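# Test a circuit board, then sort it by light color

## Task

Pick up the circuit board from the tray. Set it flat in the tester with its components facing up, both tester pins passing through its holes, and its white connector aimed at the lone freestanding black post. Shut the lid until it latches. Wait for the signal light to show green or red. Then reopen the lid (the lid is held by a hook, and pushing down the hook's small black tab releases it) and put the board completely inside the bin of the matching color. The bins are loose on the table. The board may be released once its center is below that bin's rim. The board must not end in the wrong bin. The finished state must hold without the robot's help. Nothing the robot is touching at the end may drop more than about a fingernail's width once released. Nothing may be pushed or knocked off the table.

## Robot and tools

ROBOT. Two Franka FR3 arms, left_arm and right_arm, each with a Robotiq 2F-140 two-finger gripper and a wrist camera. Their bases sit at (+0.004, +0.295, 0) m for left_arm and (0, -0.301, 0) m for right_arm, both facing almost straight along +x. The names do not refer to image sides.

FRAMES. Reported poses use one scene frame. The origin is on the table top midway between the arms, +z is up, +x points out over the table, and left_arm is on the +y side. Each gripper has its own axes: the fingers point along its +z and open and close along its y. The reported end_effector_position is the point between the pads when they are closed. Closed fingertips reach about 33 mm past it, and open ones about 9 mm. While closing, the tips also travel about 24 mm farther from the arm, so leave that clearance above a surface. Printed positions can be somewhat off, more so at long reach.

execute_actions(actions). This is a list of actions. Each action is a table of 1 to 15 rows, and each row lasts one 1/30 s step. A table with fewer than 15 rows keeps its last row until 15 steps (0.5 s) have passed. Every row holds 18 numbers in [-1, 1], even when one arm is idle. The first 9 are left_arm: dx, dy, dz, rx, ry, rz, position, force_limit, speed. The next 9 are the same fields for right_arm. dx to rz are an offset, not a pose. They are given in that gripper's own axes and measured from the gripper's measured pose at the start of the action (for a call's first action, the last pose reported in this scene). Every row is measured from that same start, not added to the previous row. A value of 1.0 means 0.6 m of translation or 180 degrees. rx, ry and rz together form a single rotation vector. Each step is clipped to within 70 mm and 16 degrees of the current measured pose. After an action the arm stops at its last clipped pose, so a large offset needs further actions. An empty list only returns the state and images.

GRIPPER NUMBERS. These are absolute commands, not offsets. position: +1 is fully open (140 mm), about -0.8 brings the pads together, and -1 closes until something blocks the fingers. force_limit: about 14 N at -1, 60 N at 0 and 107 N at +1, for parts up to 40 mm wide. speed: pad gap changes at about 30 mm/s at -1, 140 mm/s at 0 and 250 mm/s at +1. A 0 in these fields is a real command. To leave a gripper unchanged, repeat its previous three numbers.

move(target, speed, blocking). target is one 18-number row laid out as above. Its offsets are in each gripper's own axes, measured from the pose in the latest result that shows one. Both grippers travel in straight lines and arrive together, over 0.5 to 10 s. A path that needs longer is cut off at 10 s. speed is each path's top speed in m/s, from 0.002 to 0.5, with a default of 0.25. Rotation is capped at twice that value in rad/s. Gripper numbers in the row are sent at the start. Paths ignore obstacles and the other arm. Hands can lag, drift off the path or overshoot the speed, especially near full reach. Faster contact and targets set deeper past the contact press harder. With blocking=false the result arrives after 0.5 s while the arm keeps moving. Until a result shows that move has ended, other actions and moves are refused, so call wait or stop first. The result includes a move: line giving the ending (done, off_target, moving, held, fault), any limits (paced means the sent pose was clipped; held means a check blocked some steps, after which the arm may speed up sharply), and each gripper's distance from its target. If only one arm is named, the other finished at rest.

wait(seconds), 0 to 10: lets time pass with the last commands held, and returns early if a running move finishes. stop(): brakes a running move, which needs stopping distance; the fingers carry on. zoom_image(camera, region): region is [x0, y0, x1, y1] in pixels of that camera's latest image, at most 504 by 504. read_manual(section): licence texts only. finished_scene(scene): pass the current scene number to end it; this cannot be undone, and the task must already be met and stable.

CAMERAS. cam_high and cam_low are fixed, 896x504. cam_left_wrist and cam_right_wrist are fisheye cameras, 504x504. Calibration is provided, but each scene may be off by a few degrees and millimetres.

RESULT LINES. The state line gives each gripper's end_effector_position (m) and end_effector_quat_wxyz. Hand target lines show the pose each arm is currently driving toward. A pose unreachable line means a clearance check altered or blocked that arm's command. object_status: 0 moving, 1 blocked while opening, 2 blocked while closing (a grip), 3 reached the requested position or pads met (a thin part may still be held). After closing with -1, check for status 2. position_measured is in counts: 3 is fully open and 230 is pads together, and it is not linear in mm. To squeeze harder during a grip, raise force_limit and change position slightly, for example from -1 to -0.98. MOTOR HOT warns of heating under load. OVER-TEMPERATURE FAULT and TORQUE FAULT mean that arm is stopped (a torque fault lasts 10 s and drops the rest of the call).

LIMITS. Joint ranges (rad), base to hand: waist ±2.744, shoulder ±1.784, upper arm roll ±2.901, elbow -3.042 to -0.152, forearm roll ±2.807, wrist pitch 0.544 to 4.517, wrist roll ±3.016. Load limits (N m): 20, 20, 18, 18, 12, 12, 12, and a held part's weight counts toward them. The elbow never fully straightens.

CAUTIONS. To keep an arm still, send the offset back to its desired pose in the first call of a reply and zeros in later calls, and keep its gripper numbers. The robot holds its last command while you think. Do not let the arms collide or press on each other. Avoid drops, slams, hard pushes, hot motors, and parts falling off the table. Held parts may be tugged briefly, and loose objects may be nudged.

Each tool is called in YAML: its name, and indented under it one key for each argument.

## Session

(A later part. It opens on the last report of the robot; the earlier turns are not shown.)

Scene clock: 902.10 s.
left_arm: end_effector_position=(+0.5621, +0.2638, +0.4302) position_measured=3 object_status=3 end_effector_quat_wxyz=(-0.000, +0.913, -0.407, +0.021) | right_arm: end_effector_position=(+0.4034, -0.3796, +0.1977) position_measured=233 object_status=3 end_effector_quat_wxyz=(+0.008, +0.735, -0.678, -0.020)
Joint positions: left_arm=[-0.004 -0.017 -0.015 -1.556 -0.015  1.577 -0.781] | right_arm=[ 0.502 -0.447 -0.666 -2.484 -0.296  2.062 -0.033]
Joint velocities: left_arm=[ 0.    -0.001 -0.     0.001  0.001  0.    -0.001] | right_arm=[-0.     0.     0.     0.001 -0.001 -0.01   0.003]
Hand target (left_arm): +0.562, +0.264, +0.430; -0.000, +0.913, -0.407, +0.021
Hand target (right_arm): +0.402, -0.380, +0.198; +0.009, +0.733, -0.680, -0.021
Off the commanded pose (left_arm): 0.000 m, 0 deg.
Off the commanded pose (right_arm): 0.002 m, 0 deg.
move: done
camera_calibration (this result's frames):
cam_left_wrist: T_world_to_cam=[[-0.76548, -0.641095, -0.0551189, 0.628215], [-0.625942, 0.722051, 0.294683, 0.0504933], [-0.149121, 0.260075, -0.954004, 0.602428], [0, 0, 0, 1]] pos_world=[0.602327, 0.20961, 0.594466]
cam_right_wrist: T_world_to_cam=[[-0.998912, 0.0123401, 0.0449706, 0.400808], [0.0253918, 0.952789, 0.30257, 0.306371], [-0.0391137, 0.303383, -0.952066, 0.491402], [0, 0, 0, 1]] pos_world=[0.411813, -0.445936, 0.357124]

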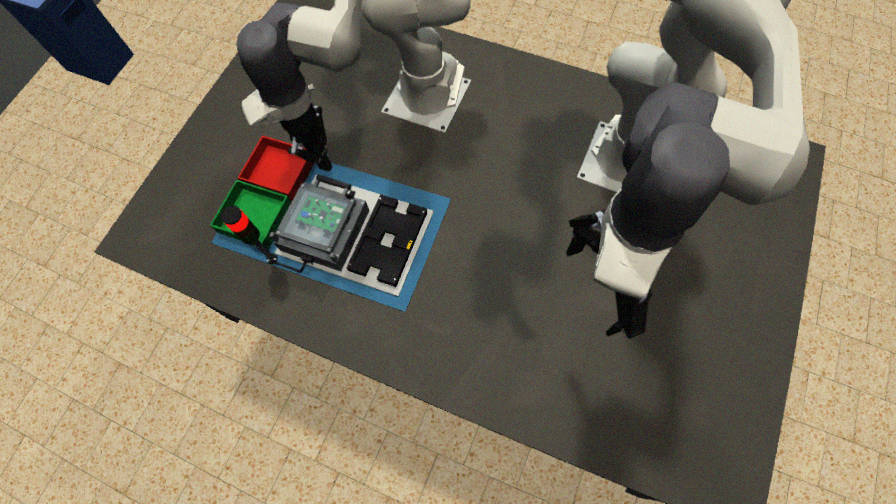

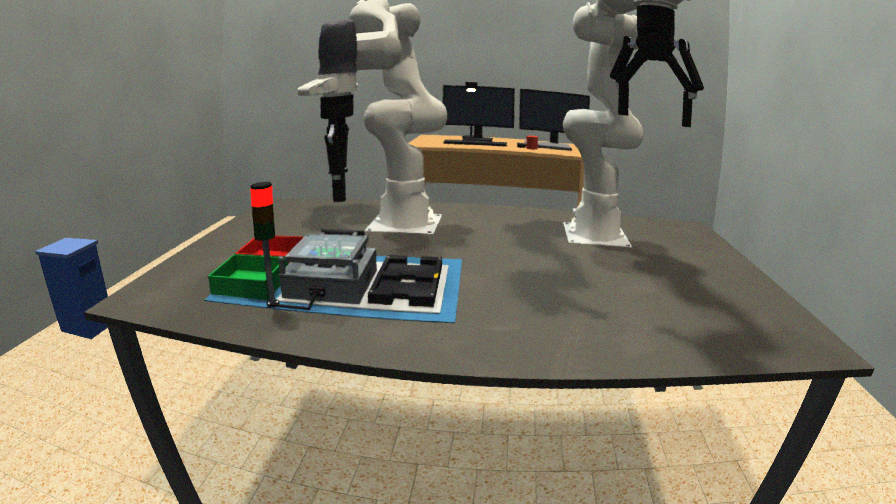

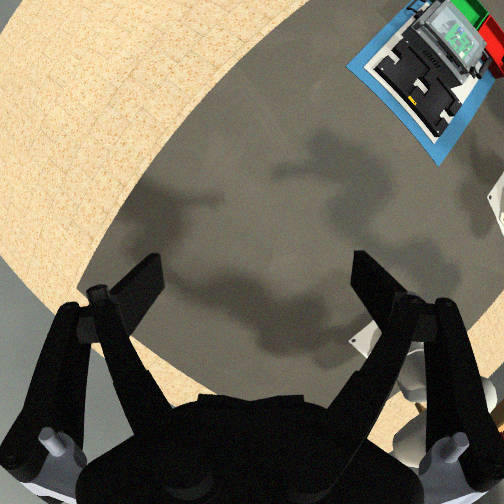

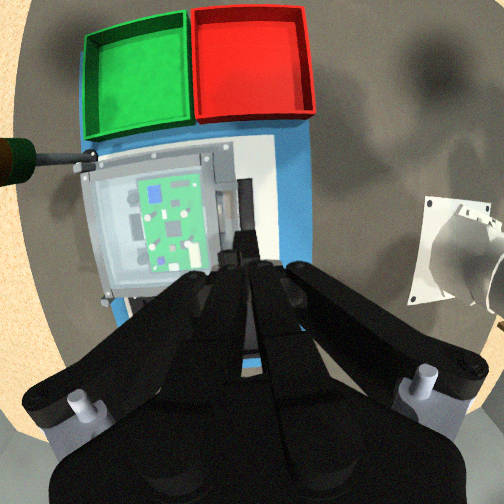

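move:
  target: [0,0,0,0,0,0,1,0,0, -0.18,0,-0.03,0,0,0,-1,0,0]
  speed: 0.12

zoom_image:
  camera: "cam_right_wrist"
  region: [180,90,320,230]

Scene clock: 910.23 s.
left_arm: end_effector_position=(+0.5621, +0.2638, +0.4302) position_measured=3 object_status=3 end_effector_quat_wxyz=(-0.000, +0.913, -0.407, +0.021) | right_arm: end_effector_position=(+0.3992, -0.2740, +0.2183) position_measured=233 object_status=3 end_effector_quat_wxyz=(+0.007, +0.739, -0.674, -0.017)
Joint positions: left_arm=[-0.004 -0.017 -0.015 -1.556 -0.015  1.577 -0.781] | right_arm=[ 0.537 -0.463 -0.452 -2.493 -0.199  2.03   0.139]
Joint velocities: left_arm=[-0.     0.    -0.001  0.001 -0.001 -0.001  0.   ] | right_arm=[-0.003 -0.001  0.005  0.     0.004 -0.001  0.027]
Hand target (left_arm): +0.562, +0.264, +0.430; -0.000, +0.913, -0.407, +0.021
Hand target (right_arm): +0.398, -0.274, +0.218; +0.008, +0.734, -0.678, -0.019
Off the commanded pose (left_arm): 0.000 m, 0 deg.
Off the commanded pose (right_arm): 0.004 m, 1 deg.
move: off_target (right_arm)
camera_calibration (this result's frames):
cam_left_wrist: T_world_to_cam=[[-0.765479, -0.641095, -0.0551187, 0.628215], [-0.625943, 0.722051, 0.294683, 0.0504934], [-0.149121, 0.260075, -0.954004, 0.602429], [0, 0, 0, 1]] pos_world=[0.602327, 0.20961, 0.594466]
cam_right_wrist: T_world_to_cam=[[-0.99923, 0.000451324, 0.0392401, 0.392562], [0.0122726, 0.953372, 0.301549, 0.205203], [-0.0372743, 0.301799, -0.952643, 0.477804], [0, 0, 0, 1]] pos_world=[0.407552, -0.340013, 0.377894]

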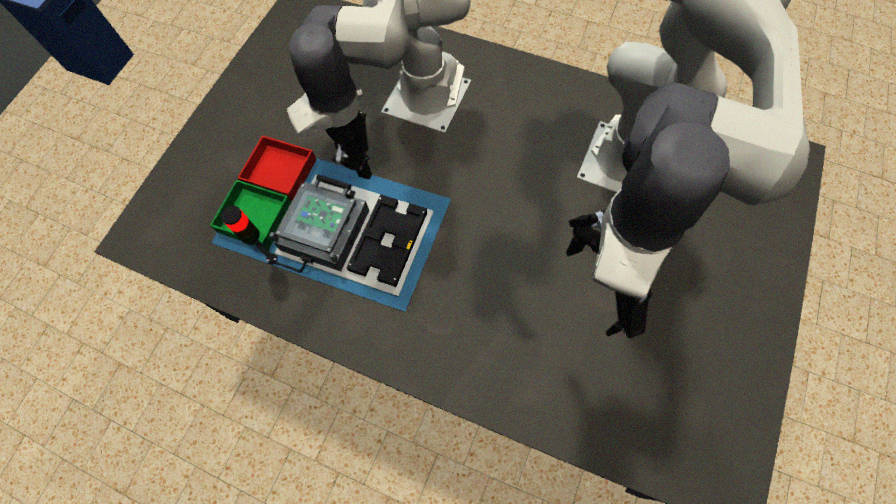

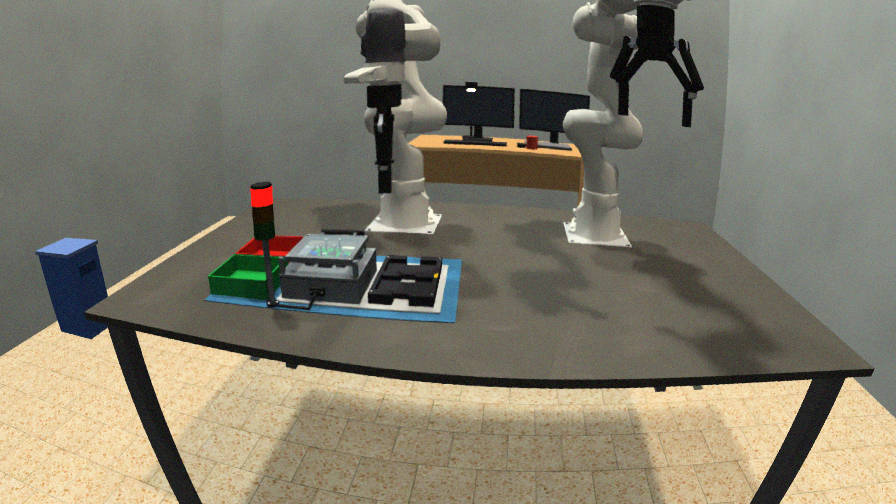

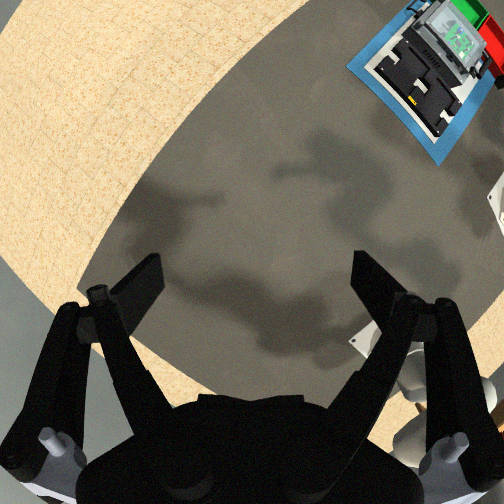

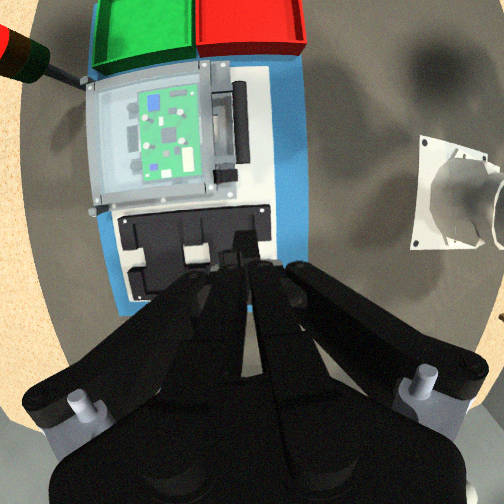

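Region (180, 90, 320, 230) of cam_right_wrist's 504x504 image, scaled by 3.600, with more detail than that image has.

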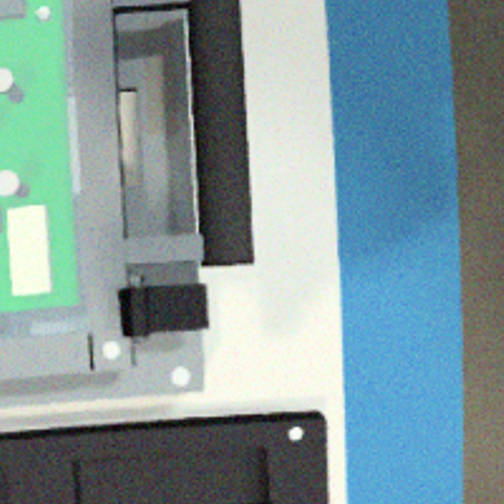

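move:
  target: [0,0,0,0,0,0,1,0,0, 0.060,-0.014,0.121,0.012,0,0.015,-1,0,0]
  speed: 0.08

zoom_image:
  camera: "cam_high"
  region: [300,140,400,240]

zoom_image:
  camera: "cam_low"
  region: [310,190,400,280]

zoom_image:
  camera: "cam_right_wrist"
  region: [170,140,330,300]

Scene clock: 945.70 s.
left_arm: end_effector_position=(+0.5621, +0.2638, +0.4302) position_measured=3 object_status=3 end_effector_quat_wxyz=(-0.000, +0.913, -0.407, +0.021) | right_arm: end_effector_position=(+0.4059, -0.3062, +0.1460) position_measured=233 object_status=3 end_effector_quat_wxyz=(-0.006, +0.721, -0.693, -0.006)
Joint positions: left_arm=[-0.004 -0.017 -0.015 -1.556 -0.015  1.577 -0.781] | right_arm=[ 0.514 -0.379 -0.55  -2.62  -0.234  2.279  0.119]
Joint velocities: left_arm=[-0.001  0.    -0.001  0.001  0.001  0.     0.001] | right_arm=[-0.001  0.002 -0.    -0.001  0.     0.011 -0.006]
Hand target (left_arm): +0.562, +0.264, +0.430; -0.000, +0.913, -0.407, +0.021
Hand target (right_arm): +0.407, -0.306, +0.145; -0.007, +0.724, -0.690, -0.005
Off the commanded pose (left_arm): 0.000 m, 0 deg.
Off the commanded pose (right_arm): 0.003 m, 0 deg.
move: done
camera_calibration (this result's frames):
cam_left_wrist: T_world_to_cam=[[-0.765479, -0.641095, -0.0551187, 0.628215], [-0.625943, 0.722051, 0.294683, 0.0504933], [-0.149121, 0.260075, -0.954004, 0.602429], [0, 0, 0, 1]] pos_world=[0.602327, 0.20961, 0.594466]
cam_right_wrist: T_world_to_cam=[[-0.99858, 0.0529507, 0.0058862, 0.422725], [0.0522093, 0.950572, 0.306082, 0.239897], [0.010612, 0.305955, -0.951987, 0.400655], [0, 0, 0, 1]] pos_world=[0.405348, -0.373005, 0.305501]

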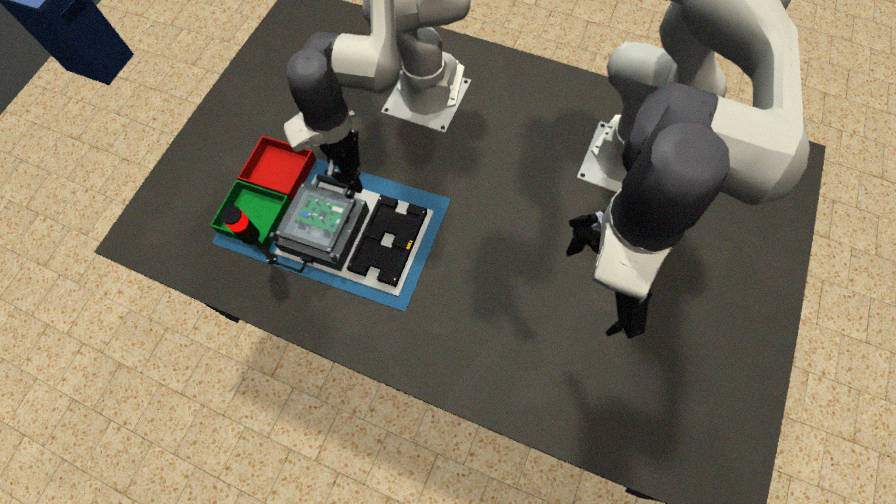

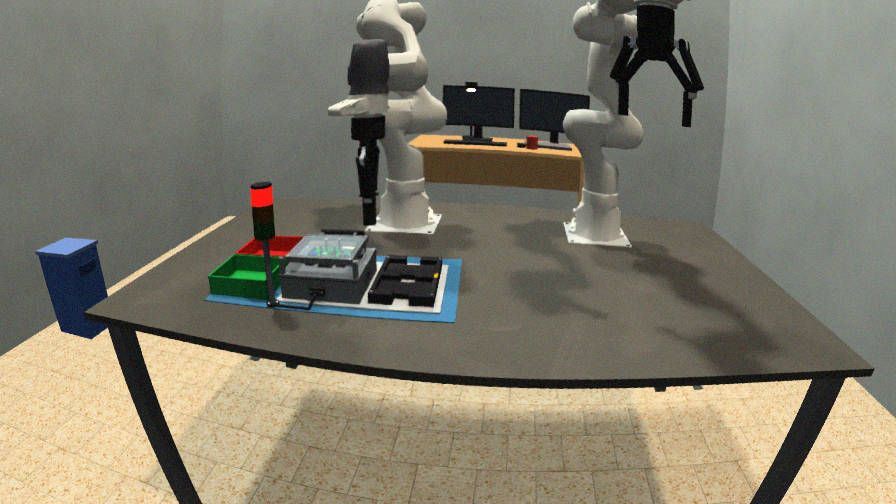

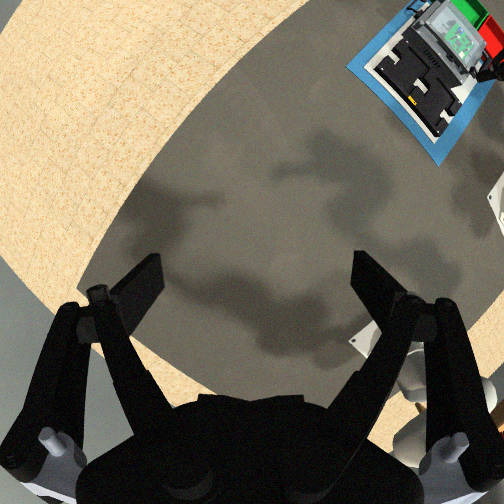

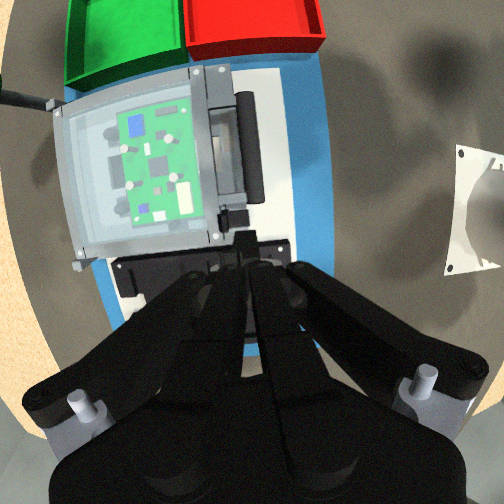

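Region (300, 140, 400, 240) of cam_high's 896x504 image, scaled by 5.040, with more detail than that image has.

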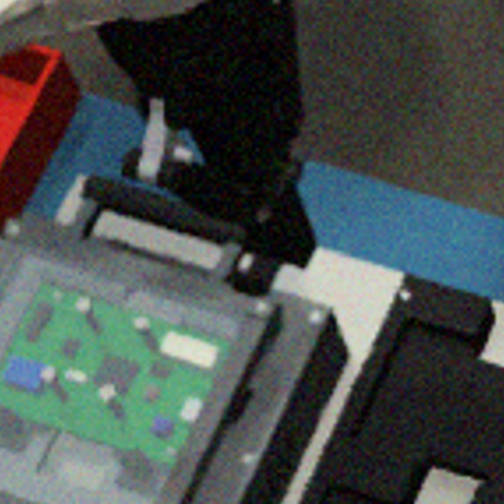

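Region (310, 190, 400, 280) of cam_low's 896x504 image, scaled by 5.600, with more detail than that image has.

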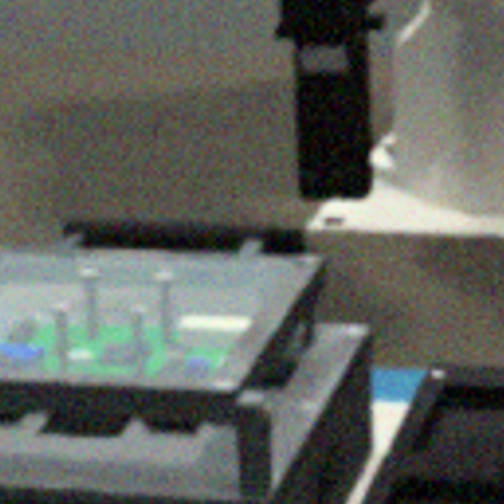

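Region (170, 140, 330, 300) of cam_right_wrist's 504x504 image, scaled by 3.150, with more detail than that image has.

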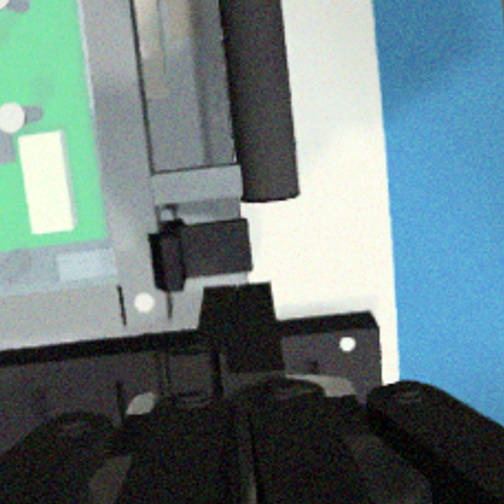

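move:
  target: [0,0,0,0,0,0,1,0,0, 0.021,-0.003,0.012,0,0,0,-1,0,0]
  speed: 0.04

zoom_image:
  camera: "cam_low"
  region: [310,190,400,280]

zoom_image:
  camera: "cam_right_wrist"
  region: [170,140,330,300]

Scene clock: 959.97 s.
left_arm: end_effector_position=(+0.5621, +0.2638, +0.4302) position_measured=3 object_status=3 end_effector_quat_wxyz=(-0.000, +0.913, -0.407, +0.021) | right_arm: end_effector_position=(+0.4070, -0.3178, +0.1393) position_measured=233 object_status=3 end_effector_quat_wxyz=(-0.006, +0.718, -0.696, -0.008)
Joint positions: left_arm=[-0.004 -0.017 -0.015 -1.556 -0.015  1.577 -0.781] | right_arm=[ 0.512 -0.362 -0.579 -2.621 -0.237  2.296  0.099]
Joint velocities: left_arm=[ 0.    -0.001 -0.002  0.     0.001  0.    -0.   ] | right_arm=[ 0.001  0.    -0.006 -0.001 -0.002  0.008 -0.013]
Hand target (left_arm): +0.562, +0.264, +0.430; -0.000, +0.913, -0.407, +0.021
Hand target (right_arm): +0.408, -0.318, +0.139; -0.006, +0.721, -0.693, -0.006
Off the commanded pose (left_arm): 0.000 m, 0 deg.
Off the commanded pose (right_arm): 0.002 m, 1 deg.
move: done
camera_calibration (this result's frames):
cam_left_wrist: T_world_to_cam=[[-0.76548, -0.641095, -0.0551189, 0.628215], [-0.625942, 0.722051, 0.294683, 0.0504933], [-0.149121, 0.260075, -0.954004, 0.602428], [0, 0, 0, 1]] pos_world=[0.602327, 0.20961, 0.594466]
cam_right_wrist: T_world_to_cam=[[-0.998053, 0.0617388, 0.00886113, 0.426661], [0.0614736, 0.949689, 0.307103, 0.248729], [0.0105449, 0.30705, -0.951635, 0.398118], [0, 0, 0, 1]] pos_world=[0.406342, -0.384799, 0.298697]

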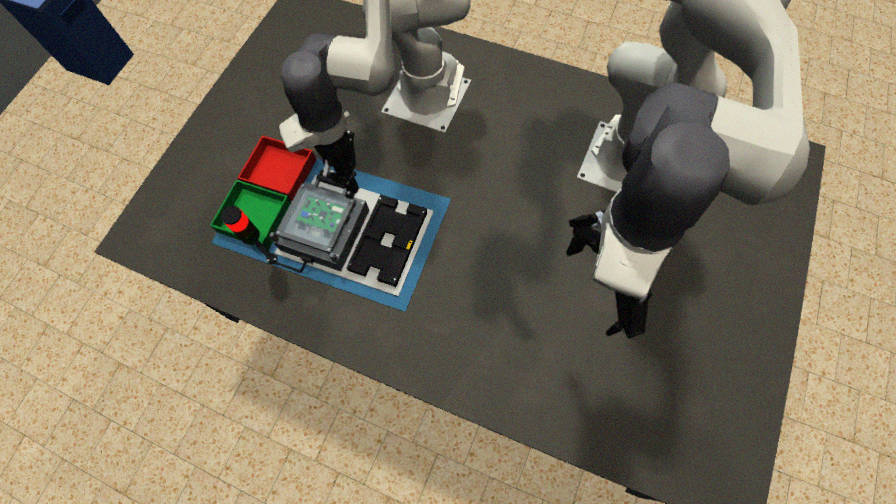

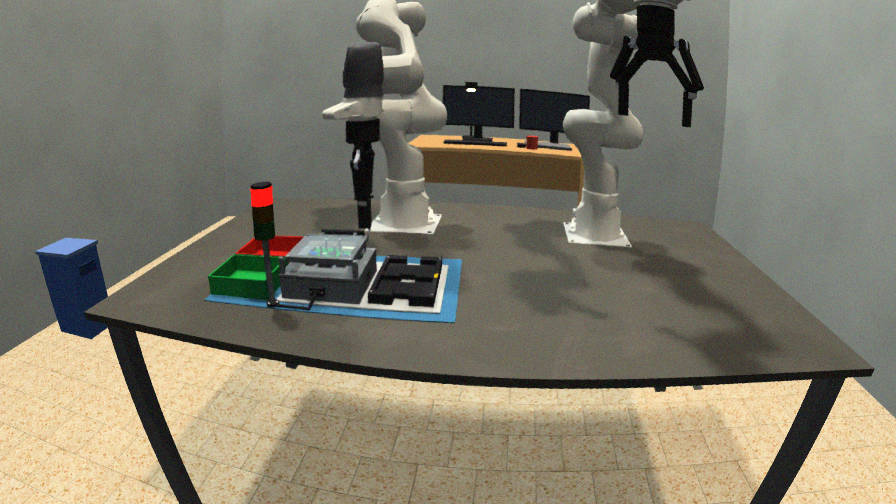

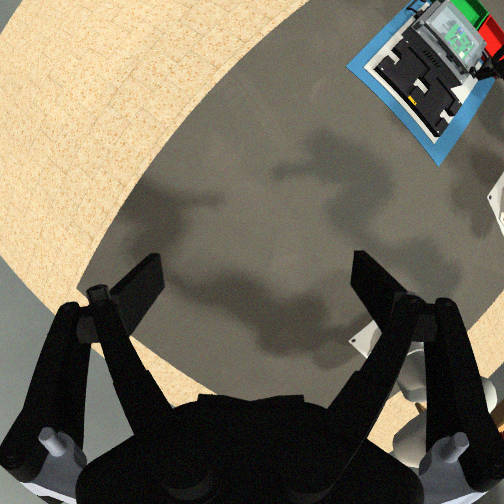

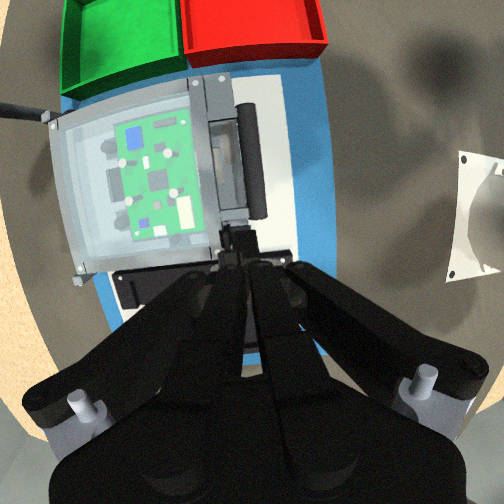

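Region (310, 190, 400, 280) of cam_low's 896x504 image, scaled by 5.600, with more detail than that image has.

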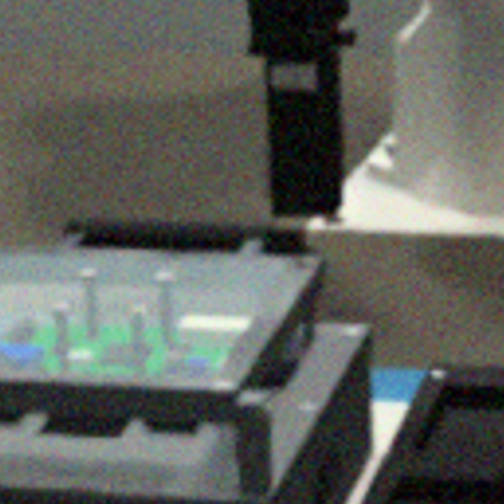

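Region (170, 140, 330, 300) of cam_right_wrist's 504x504 image, scaled by 3.150, with more detail than that image has.

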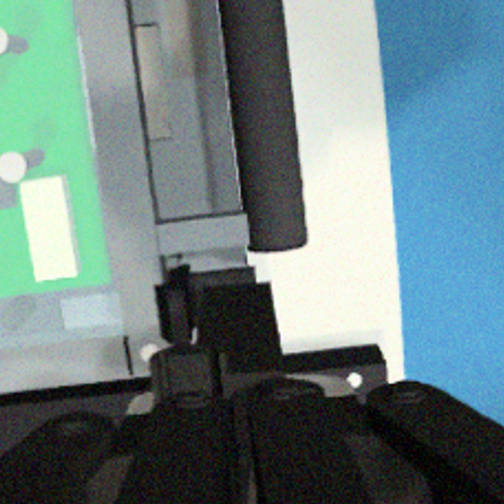

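move:
  target: [0,0,0,0,0,0,1,0,0, 0,0.008,0.014,0,0,0,-1,0,0]
  speed: 0.02

zoom_image:
  camera: "cam_low"
  region: [310,190,400,280]

zoom_image:
  camera: "cam_right_wrist"
  region: [170,140,330,300]

Scene clock: 969.17 s.
left_arm: end_effector_position=(+0.5621, +0.2638, +0.4302) position_measured=3 object_status=3 end_effector_quat_wxyz=(-0.000, +0.913, -0.407, +0.021) | right_arm: end_effector_position=(+0.4012, -0.3167, +0.1315) position_measured=233 object_status=3 end_effector_quat_wxyz=(-0.005, +0.720, -0.694, -0.010)
Joint positions: left_arm=[-0.004 -0.017 -0.015 -1.556 -0.015  1.577 -0.781] | right_arm=[ 0.509 -0.362 -0.58  -2.643 -0.239  2.314  0.096]
Joint velocities: left_arm=[-0.001 -0.001 -0.    -0.001 -0.001  0.     0.001] | right_arm=[-0.001  0.001 -0.001 -0.002 -0.     0.012  0.002]
Hand target (left_arm): +0.562, +0.264, +0.430; -0.000, +0.913, -0.407, +0.021
Hand target (right_arm): +0.402, -0.317, +0.131; -0.006, +0.718, -0.696, -0.008
Off the commanded pose (left_arm): 0.000 m, 0 deg.
Off the commanded pose (right_arm): 0.002 m, 0 deg.
move: done
camera_calibration (this result's frames):
cam_left_wrist: T_world_to_cam=[[-0.76548, -0.641095, -0.0551187, 0.628215], [-0.625942, 0.722051, 0.294683, 0.0504932], [-0.149121, 0.260075, -0.954004, 0.602428], [0, 0, 0, 1]] pos_world=[0.602327, 0.20961, 0.594466]
cam_right_wrist: T_world_to_cam=[[-0.998311, 0.0567398, 0.0124863, 0.418913], [0.0578227, 0.949494, 0.30841, 0.251709], [0.0056435, 0.308612, -0.951171, 0.392838], [0, 0, 0, 1]] pos_world=[0.401434, -0.384, 0.290796]

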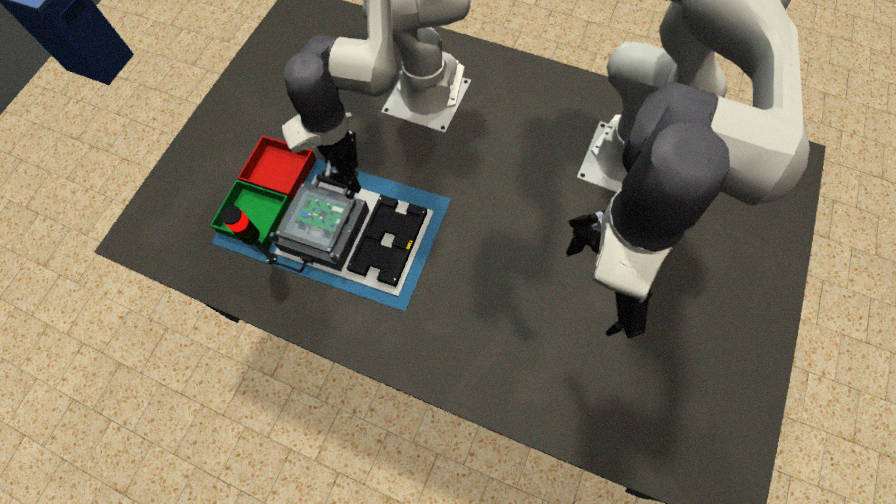

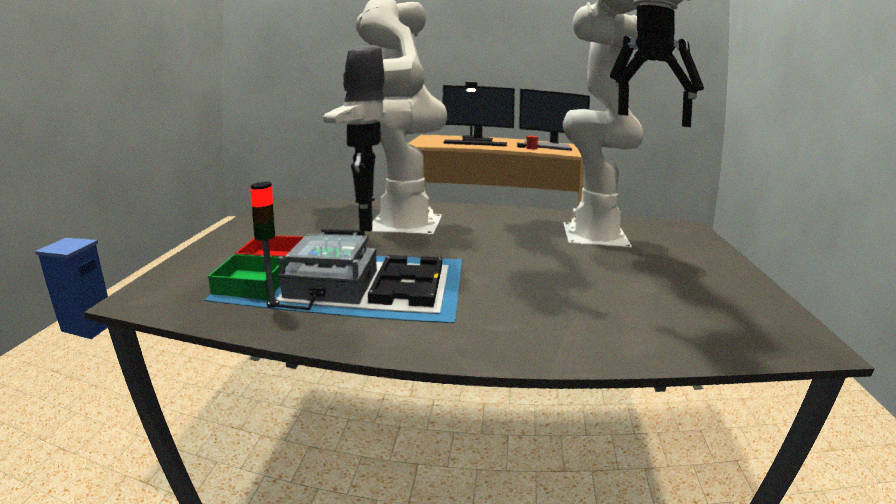

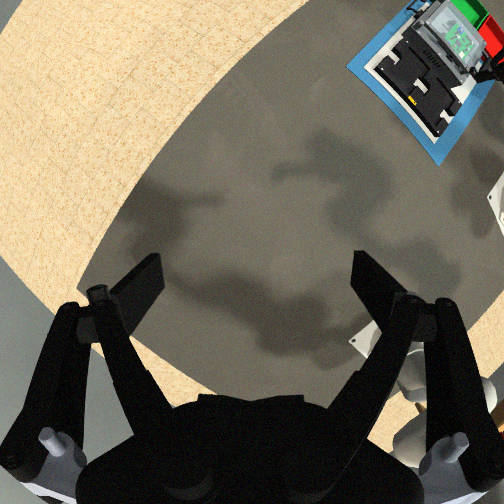

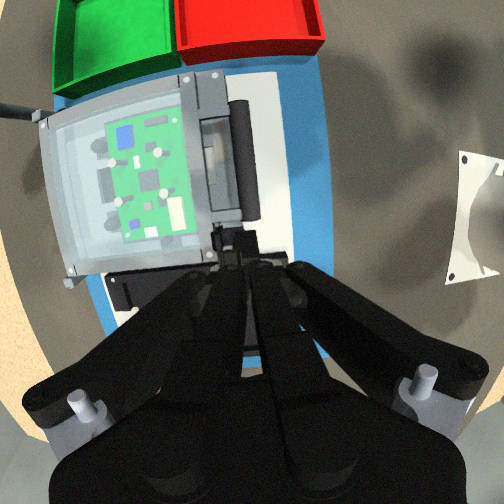

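Region (310, 190, 400, 280) of cam_low's 896x504 image, scaled by 5.600, with more detail than that image has.

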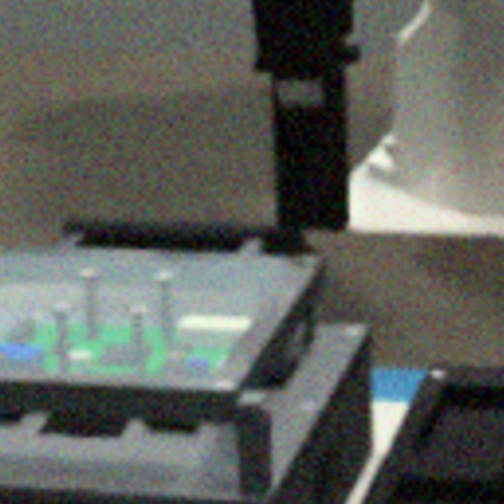

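Region (170, 140, 330, 300) of cam_right_wrist's 504x504 image, scaled by 3.150, with more detail than that image has.

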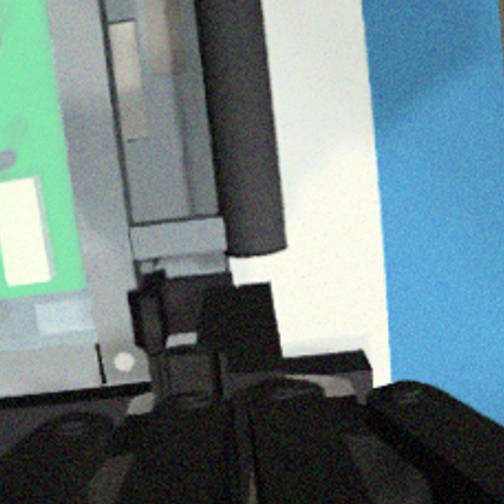

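move:
  target: [0,0,0,0,0,0,1,0,0, 0,0,0.017,0,0,0,-1,0,0]
  speed: 0.012

zoom_image:
  camera: "cam_low"
  region: [310,190,400,280]

zoom_image:
  camera: "cam_right_wrist"
  region: [170,140,330,300]

Scene clock: 974.97 s.
left_arm: end_effector_position=(+0.5621, +0.2638, +0.4302) position_measured=3 object_status=3 end_effector_quat_wxyz=(-0.000, +0.913, -0.407, +0.021) | right_arm: end_effector_position=(+0.4003, -0.3170, +0.1222) position_measured=233 object_status=3 end_effector_quat_wxyz=(-0.003, +0.719, -0.695, -0.010)
Joint positions: left_arm=[-0.004 -0.017 -0.015 -1.556 -0.015  1.577 -0.781] | right_arm=[ 0.511 -0.341 -0.586 -2.653 -0.235  2.342  0.095]
Joint velocities: left_arm=[ 0.001  0.    -0.001  0.001  0.001 -0.    -0.001] | right_arm=[ 0.001  0.001 -0.002 -0.001  0.001  0.011 -0.002]
Hand target (left_arm): +0.562, +0.264, +0.430; -0.000, +0.913, -0.407, +0.021
Hand target (right_arm): +0.401, -0.316, +0.121; -0.005, +0.720, -0.694, -0.010
Off the commanded pose (left_arm): 0.000 m, 0 deg.
Off the commanded pose (right_arm): 0.001 m, 0 deg.
move: done
camera_calibration (this result's frames):
cam_left_wrist: T_world_to_cam=[[-0.765479, -0.641095, -0.0551188, 0.628215], [-0.625943, 0.722051, 0.294683, 0.0504934], [-0.149121, 0.260075, -0.954004, 0.602428], [0, 0, 0, 1]] pos_world=[0.602327, 0.20961, 0.594466]
cam_right_wrist: T_world_to_cam=[[-0.998089, 0.059976, 0.0148752, 0.41884], [0.0616472, 0.949912, 0.306377, 0.253772], [0.00424518, 0.306709, -0.951794, 0.384079], [0, 0, 0, 1]] pos_world=[0.400764, -0.383981, 0.281584]

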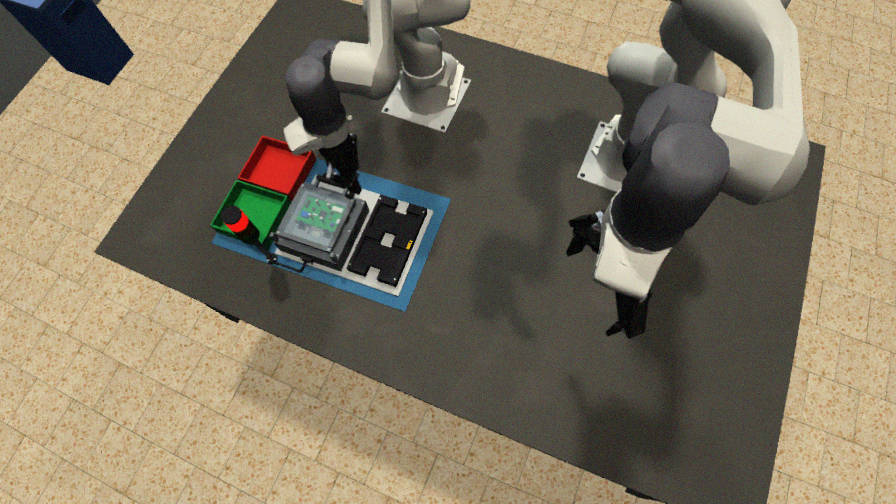

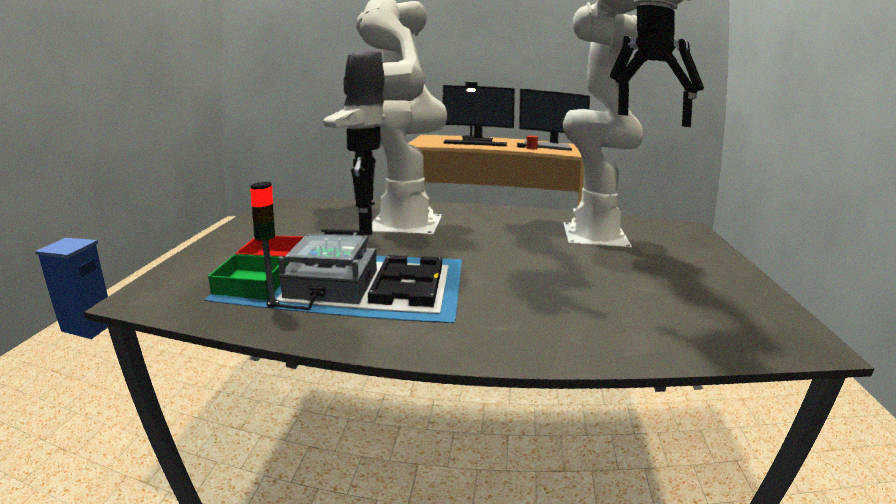

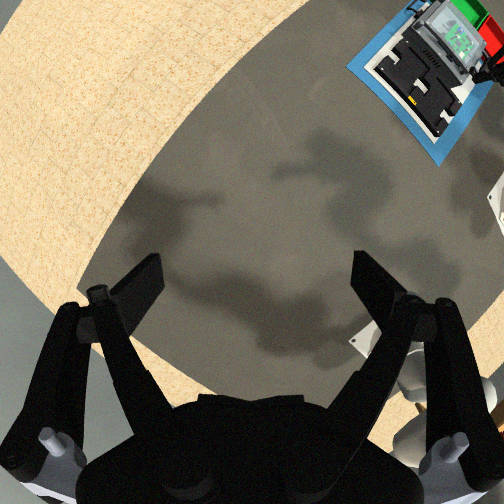

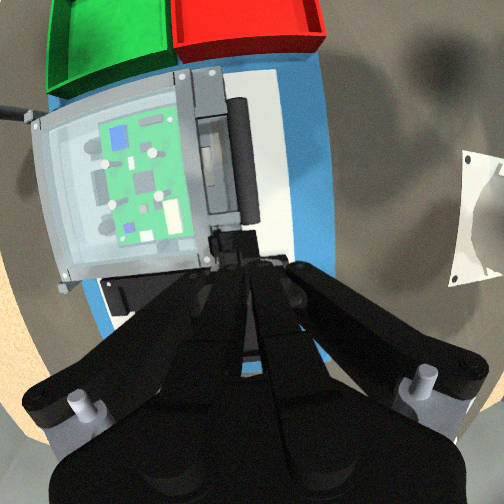

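Region (310, 190, 400, 280) of cam_low's 896x504 image, scaled by 5.600, with more detail than that image has.

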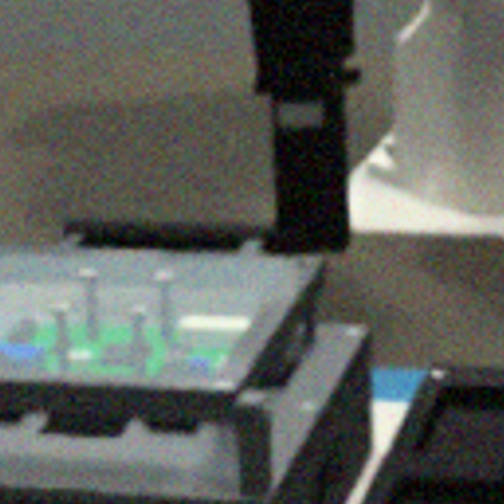

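Region (170, 140, 330, 300) of cam_right_wrist's 504x504 image, scaled by 3.150, with more detail than that image has.

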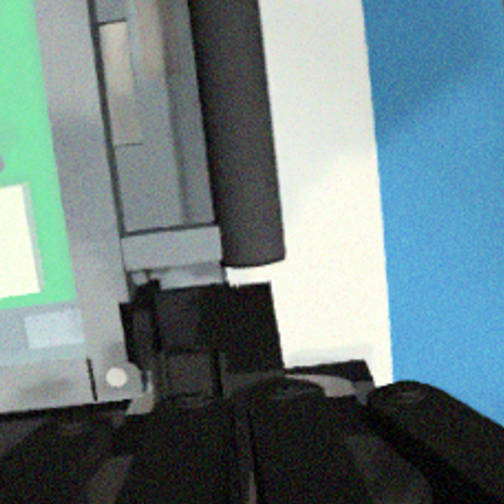

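move:
  target: [0,0,0,0,0,0,1,0,0, 0,0,0.013,0,0,0,-1,0,0]
  speed: 0.012

zoom_image:
  camera: "cam_low"
  region: [310,190,400,280]

zoom_image:
  camera: "cam_high"
  region: [310,150,390,230]

Scene clock: 983.67 s.
left_arm: end_effector_position=(+0.5621, +0.2638, +0.4302) position_measured=3 object_status=3 end_effector_quat_wxyz=(-0.000, +0.913, -0.407, +0.021) | right_arm: end_effector_position=(+0.3980, -0.3170, +0.1161) position_measured=233 object_status=3 end_effector_quat_wxyz=(-0.001, +0.718, -0.696, -0.012)
Joint positions: left_arm=[-0.004 -0.017 -0.015 -1.556 -0.015  1.577 -0.781] | right_arm=[ 0.513 -0.329 -0.589 -2.66  -0.232  2.353  0.095]
Joint velocities: left_arm=[-0.001  0.     0.     0.     0.001 -0.     0.001] | right_arm=[ 0.     0.001 -0.001 -0.002  0.001  0.003  0.001]
Hand target (left_arm): +0.562, +0.264, +0.430; -0.000, +0.913, -0.407, +0.021
Hand target (right_arm): +0.400, -0.317, +0.115; -0.003, +0.719, -0.695, -0.010
Off the commanded pose (left_arm): 0.000 m, 0 deg.
Off the commanded pose (right_arm): 0.003 m, 0 deg.
move: done
camera_calibration (this result's frames):
cam_left_wrist: T_world_to_cam=[[-0.765479, -0.641095, -0.0551188, 0.628215], [-0.625943, 0.722051, 0.294683, 0.0504934], [-0.149121, 0.260075, -0.954004, 0.602428], [0, 0, 0, 1]] pos_world=[0.602327, 0.20961, 0.594466]
cam_right_wrist: T_world_to_cam=[[-0.997826, 0.0622999, 0.0215059, 0.416452], [0.065892, 0.950034, 0.305113, 0.254224], [-0.00142278, 0.305867, -0.952073, 0.380334], [0, 0, 0, 1]] pos_world=[0.399336, -0.383798, 0.275583]

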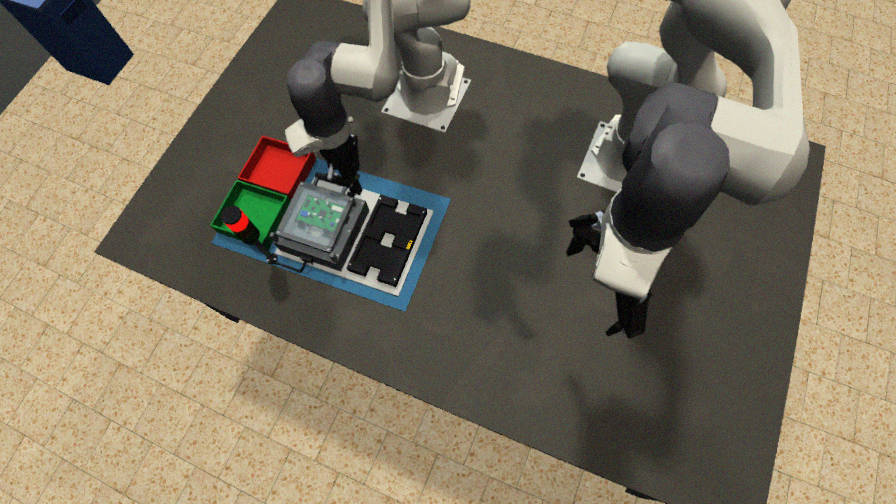

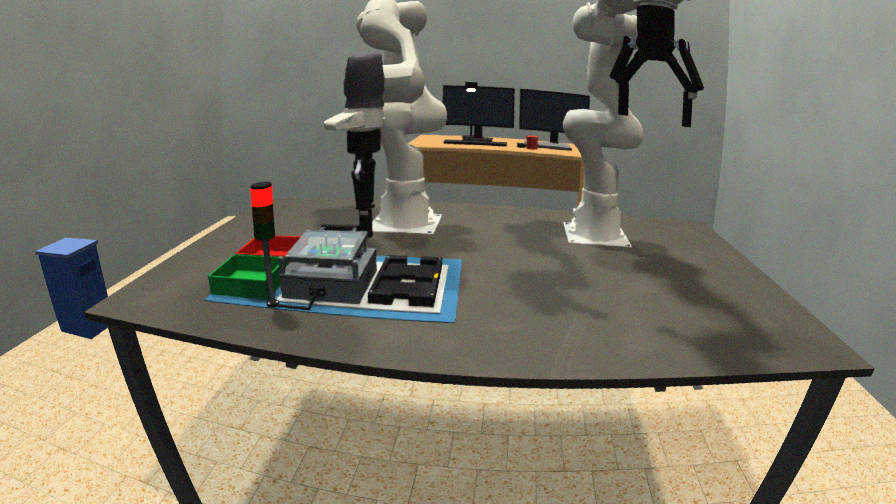

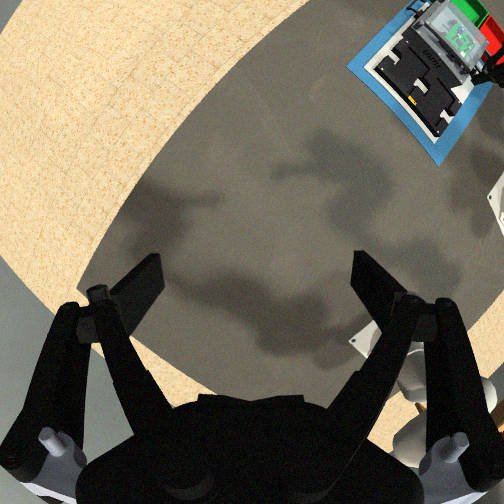

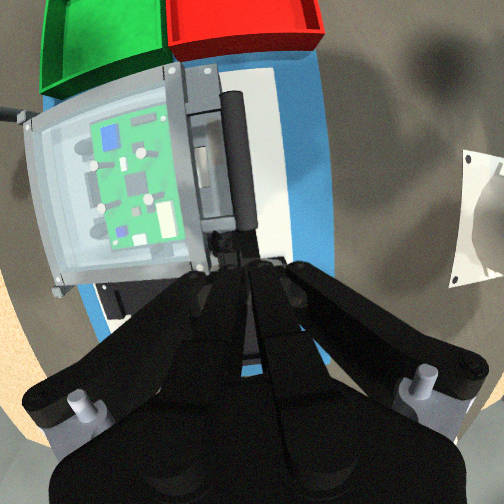

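Region (310, 190, 400, 280) of cam_low's 896x504 image, scaled by 5.600, with more detail than that image has.

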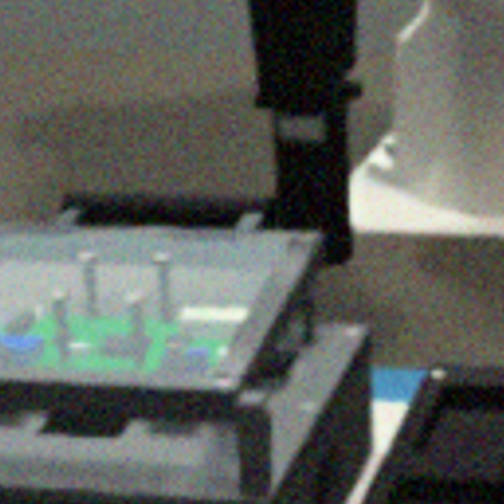

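Region (310, 150, 390, 230) of cam_high's 896x504 image, scaled by 6.300, with more detail than that image has.

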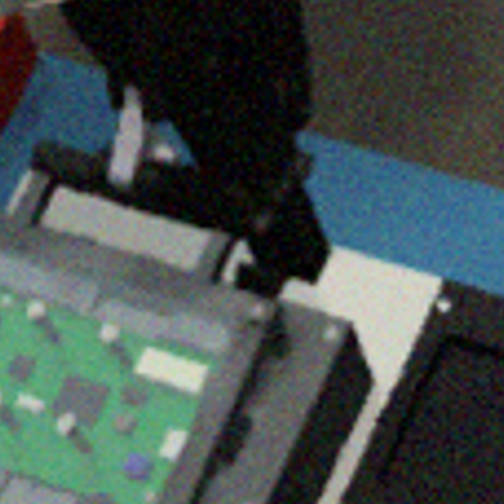

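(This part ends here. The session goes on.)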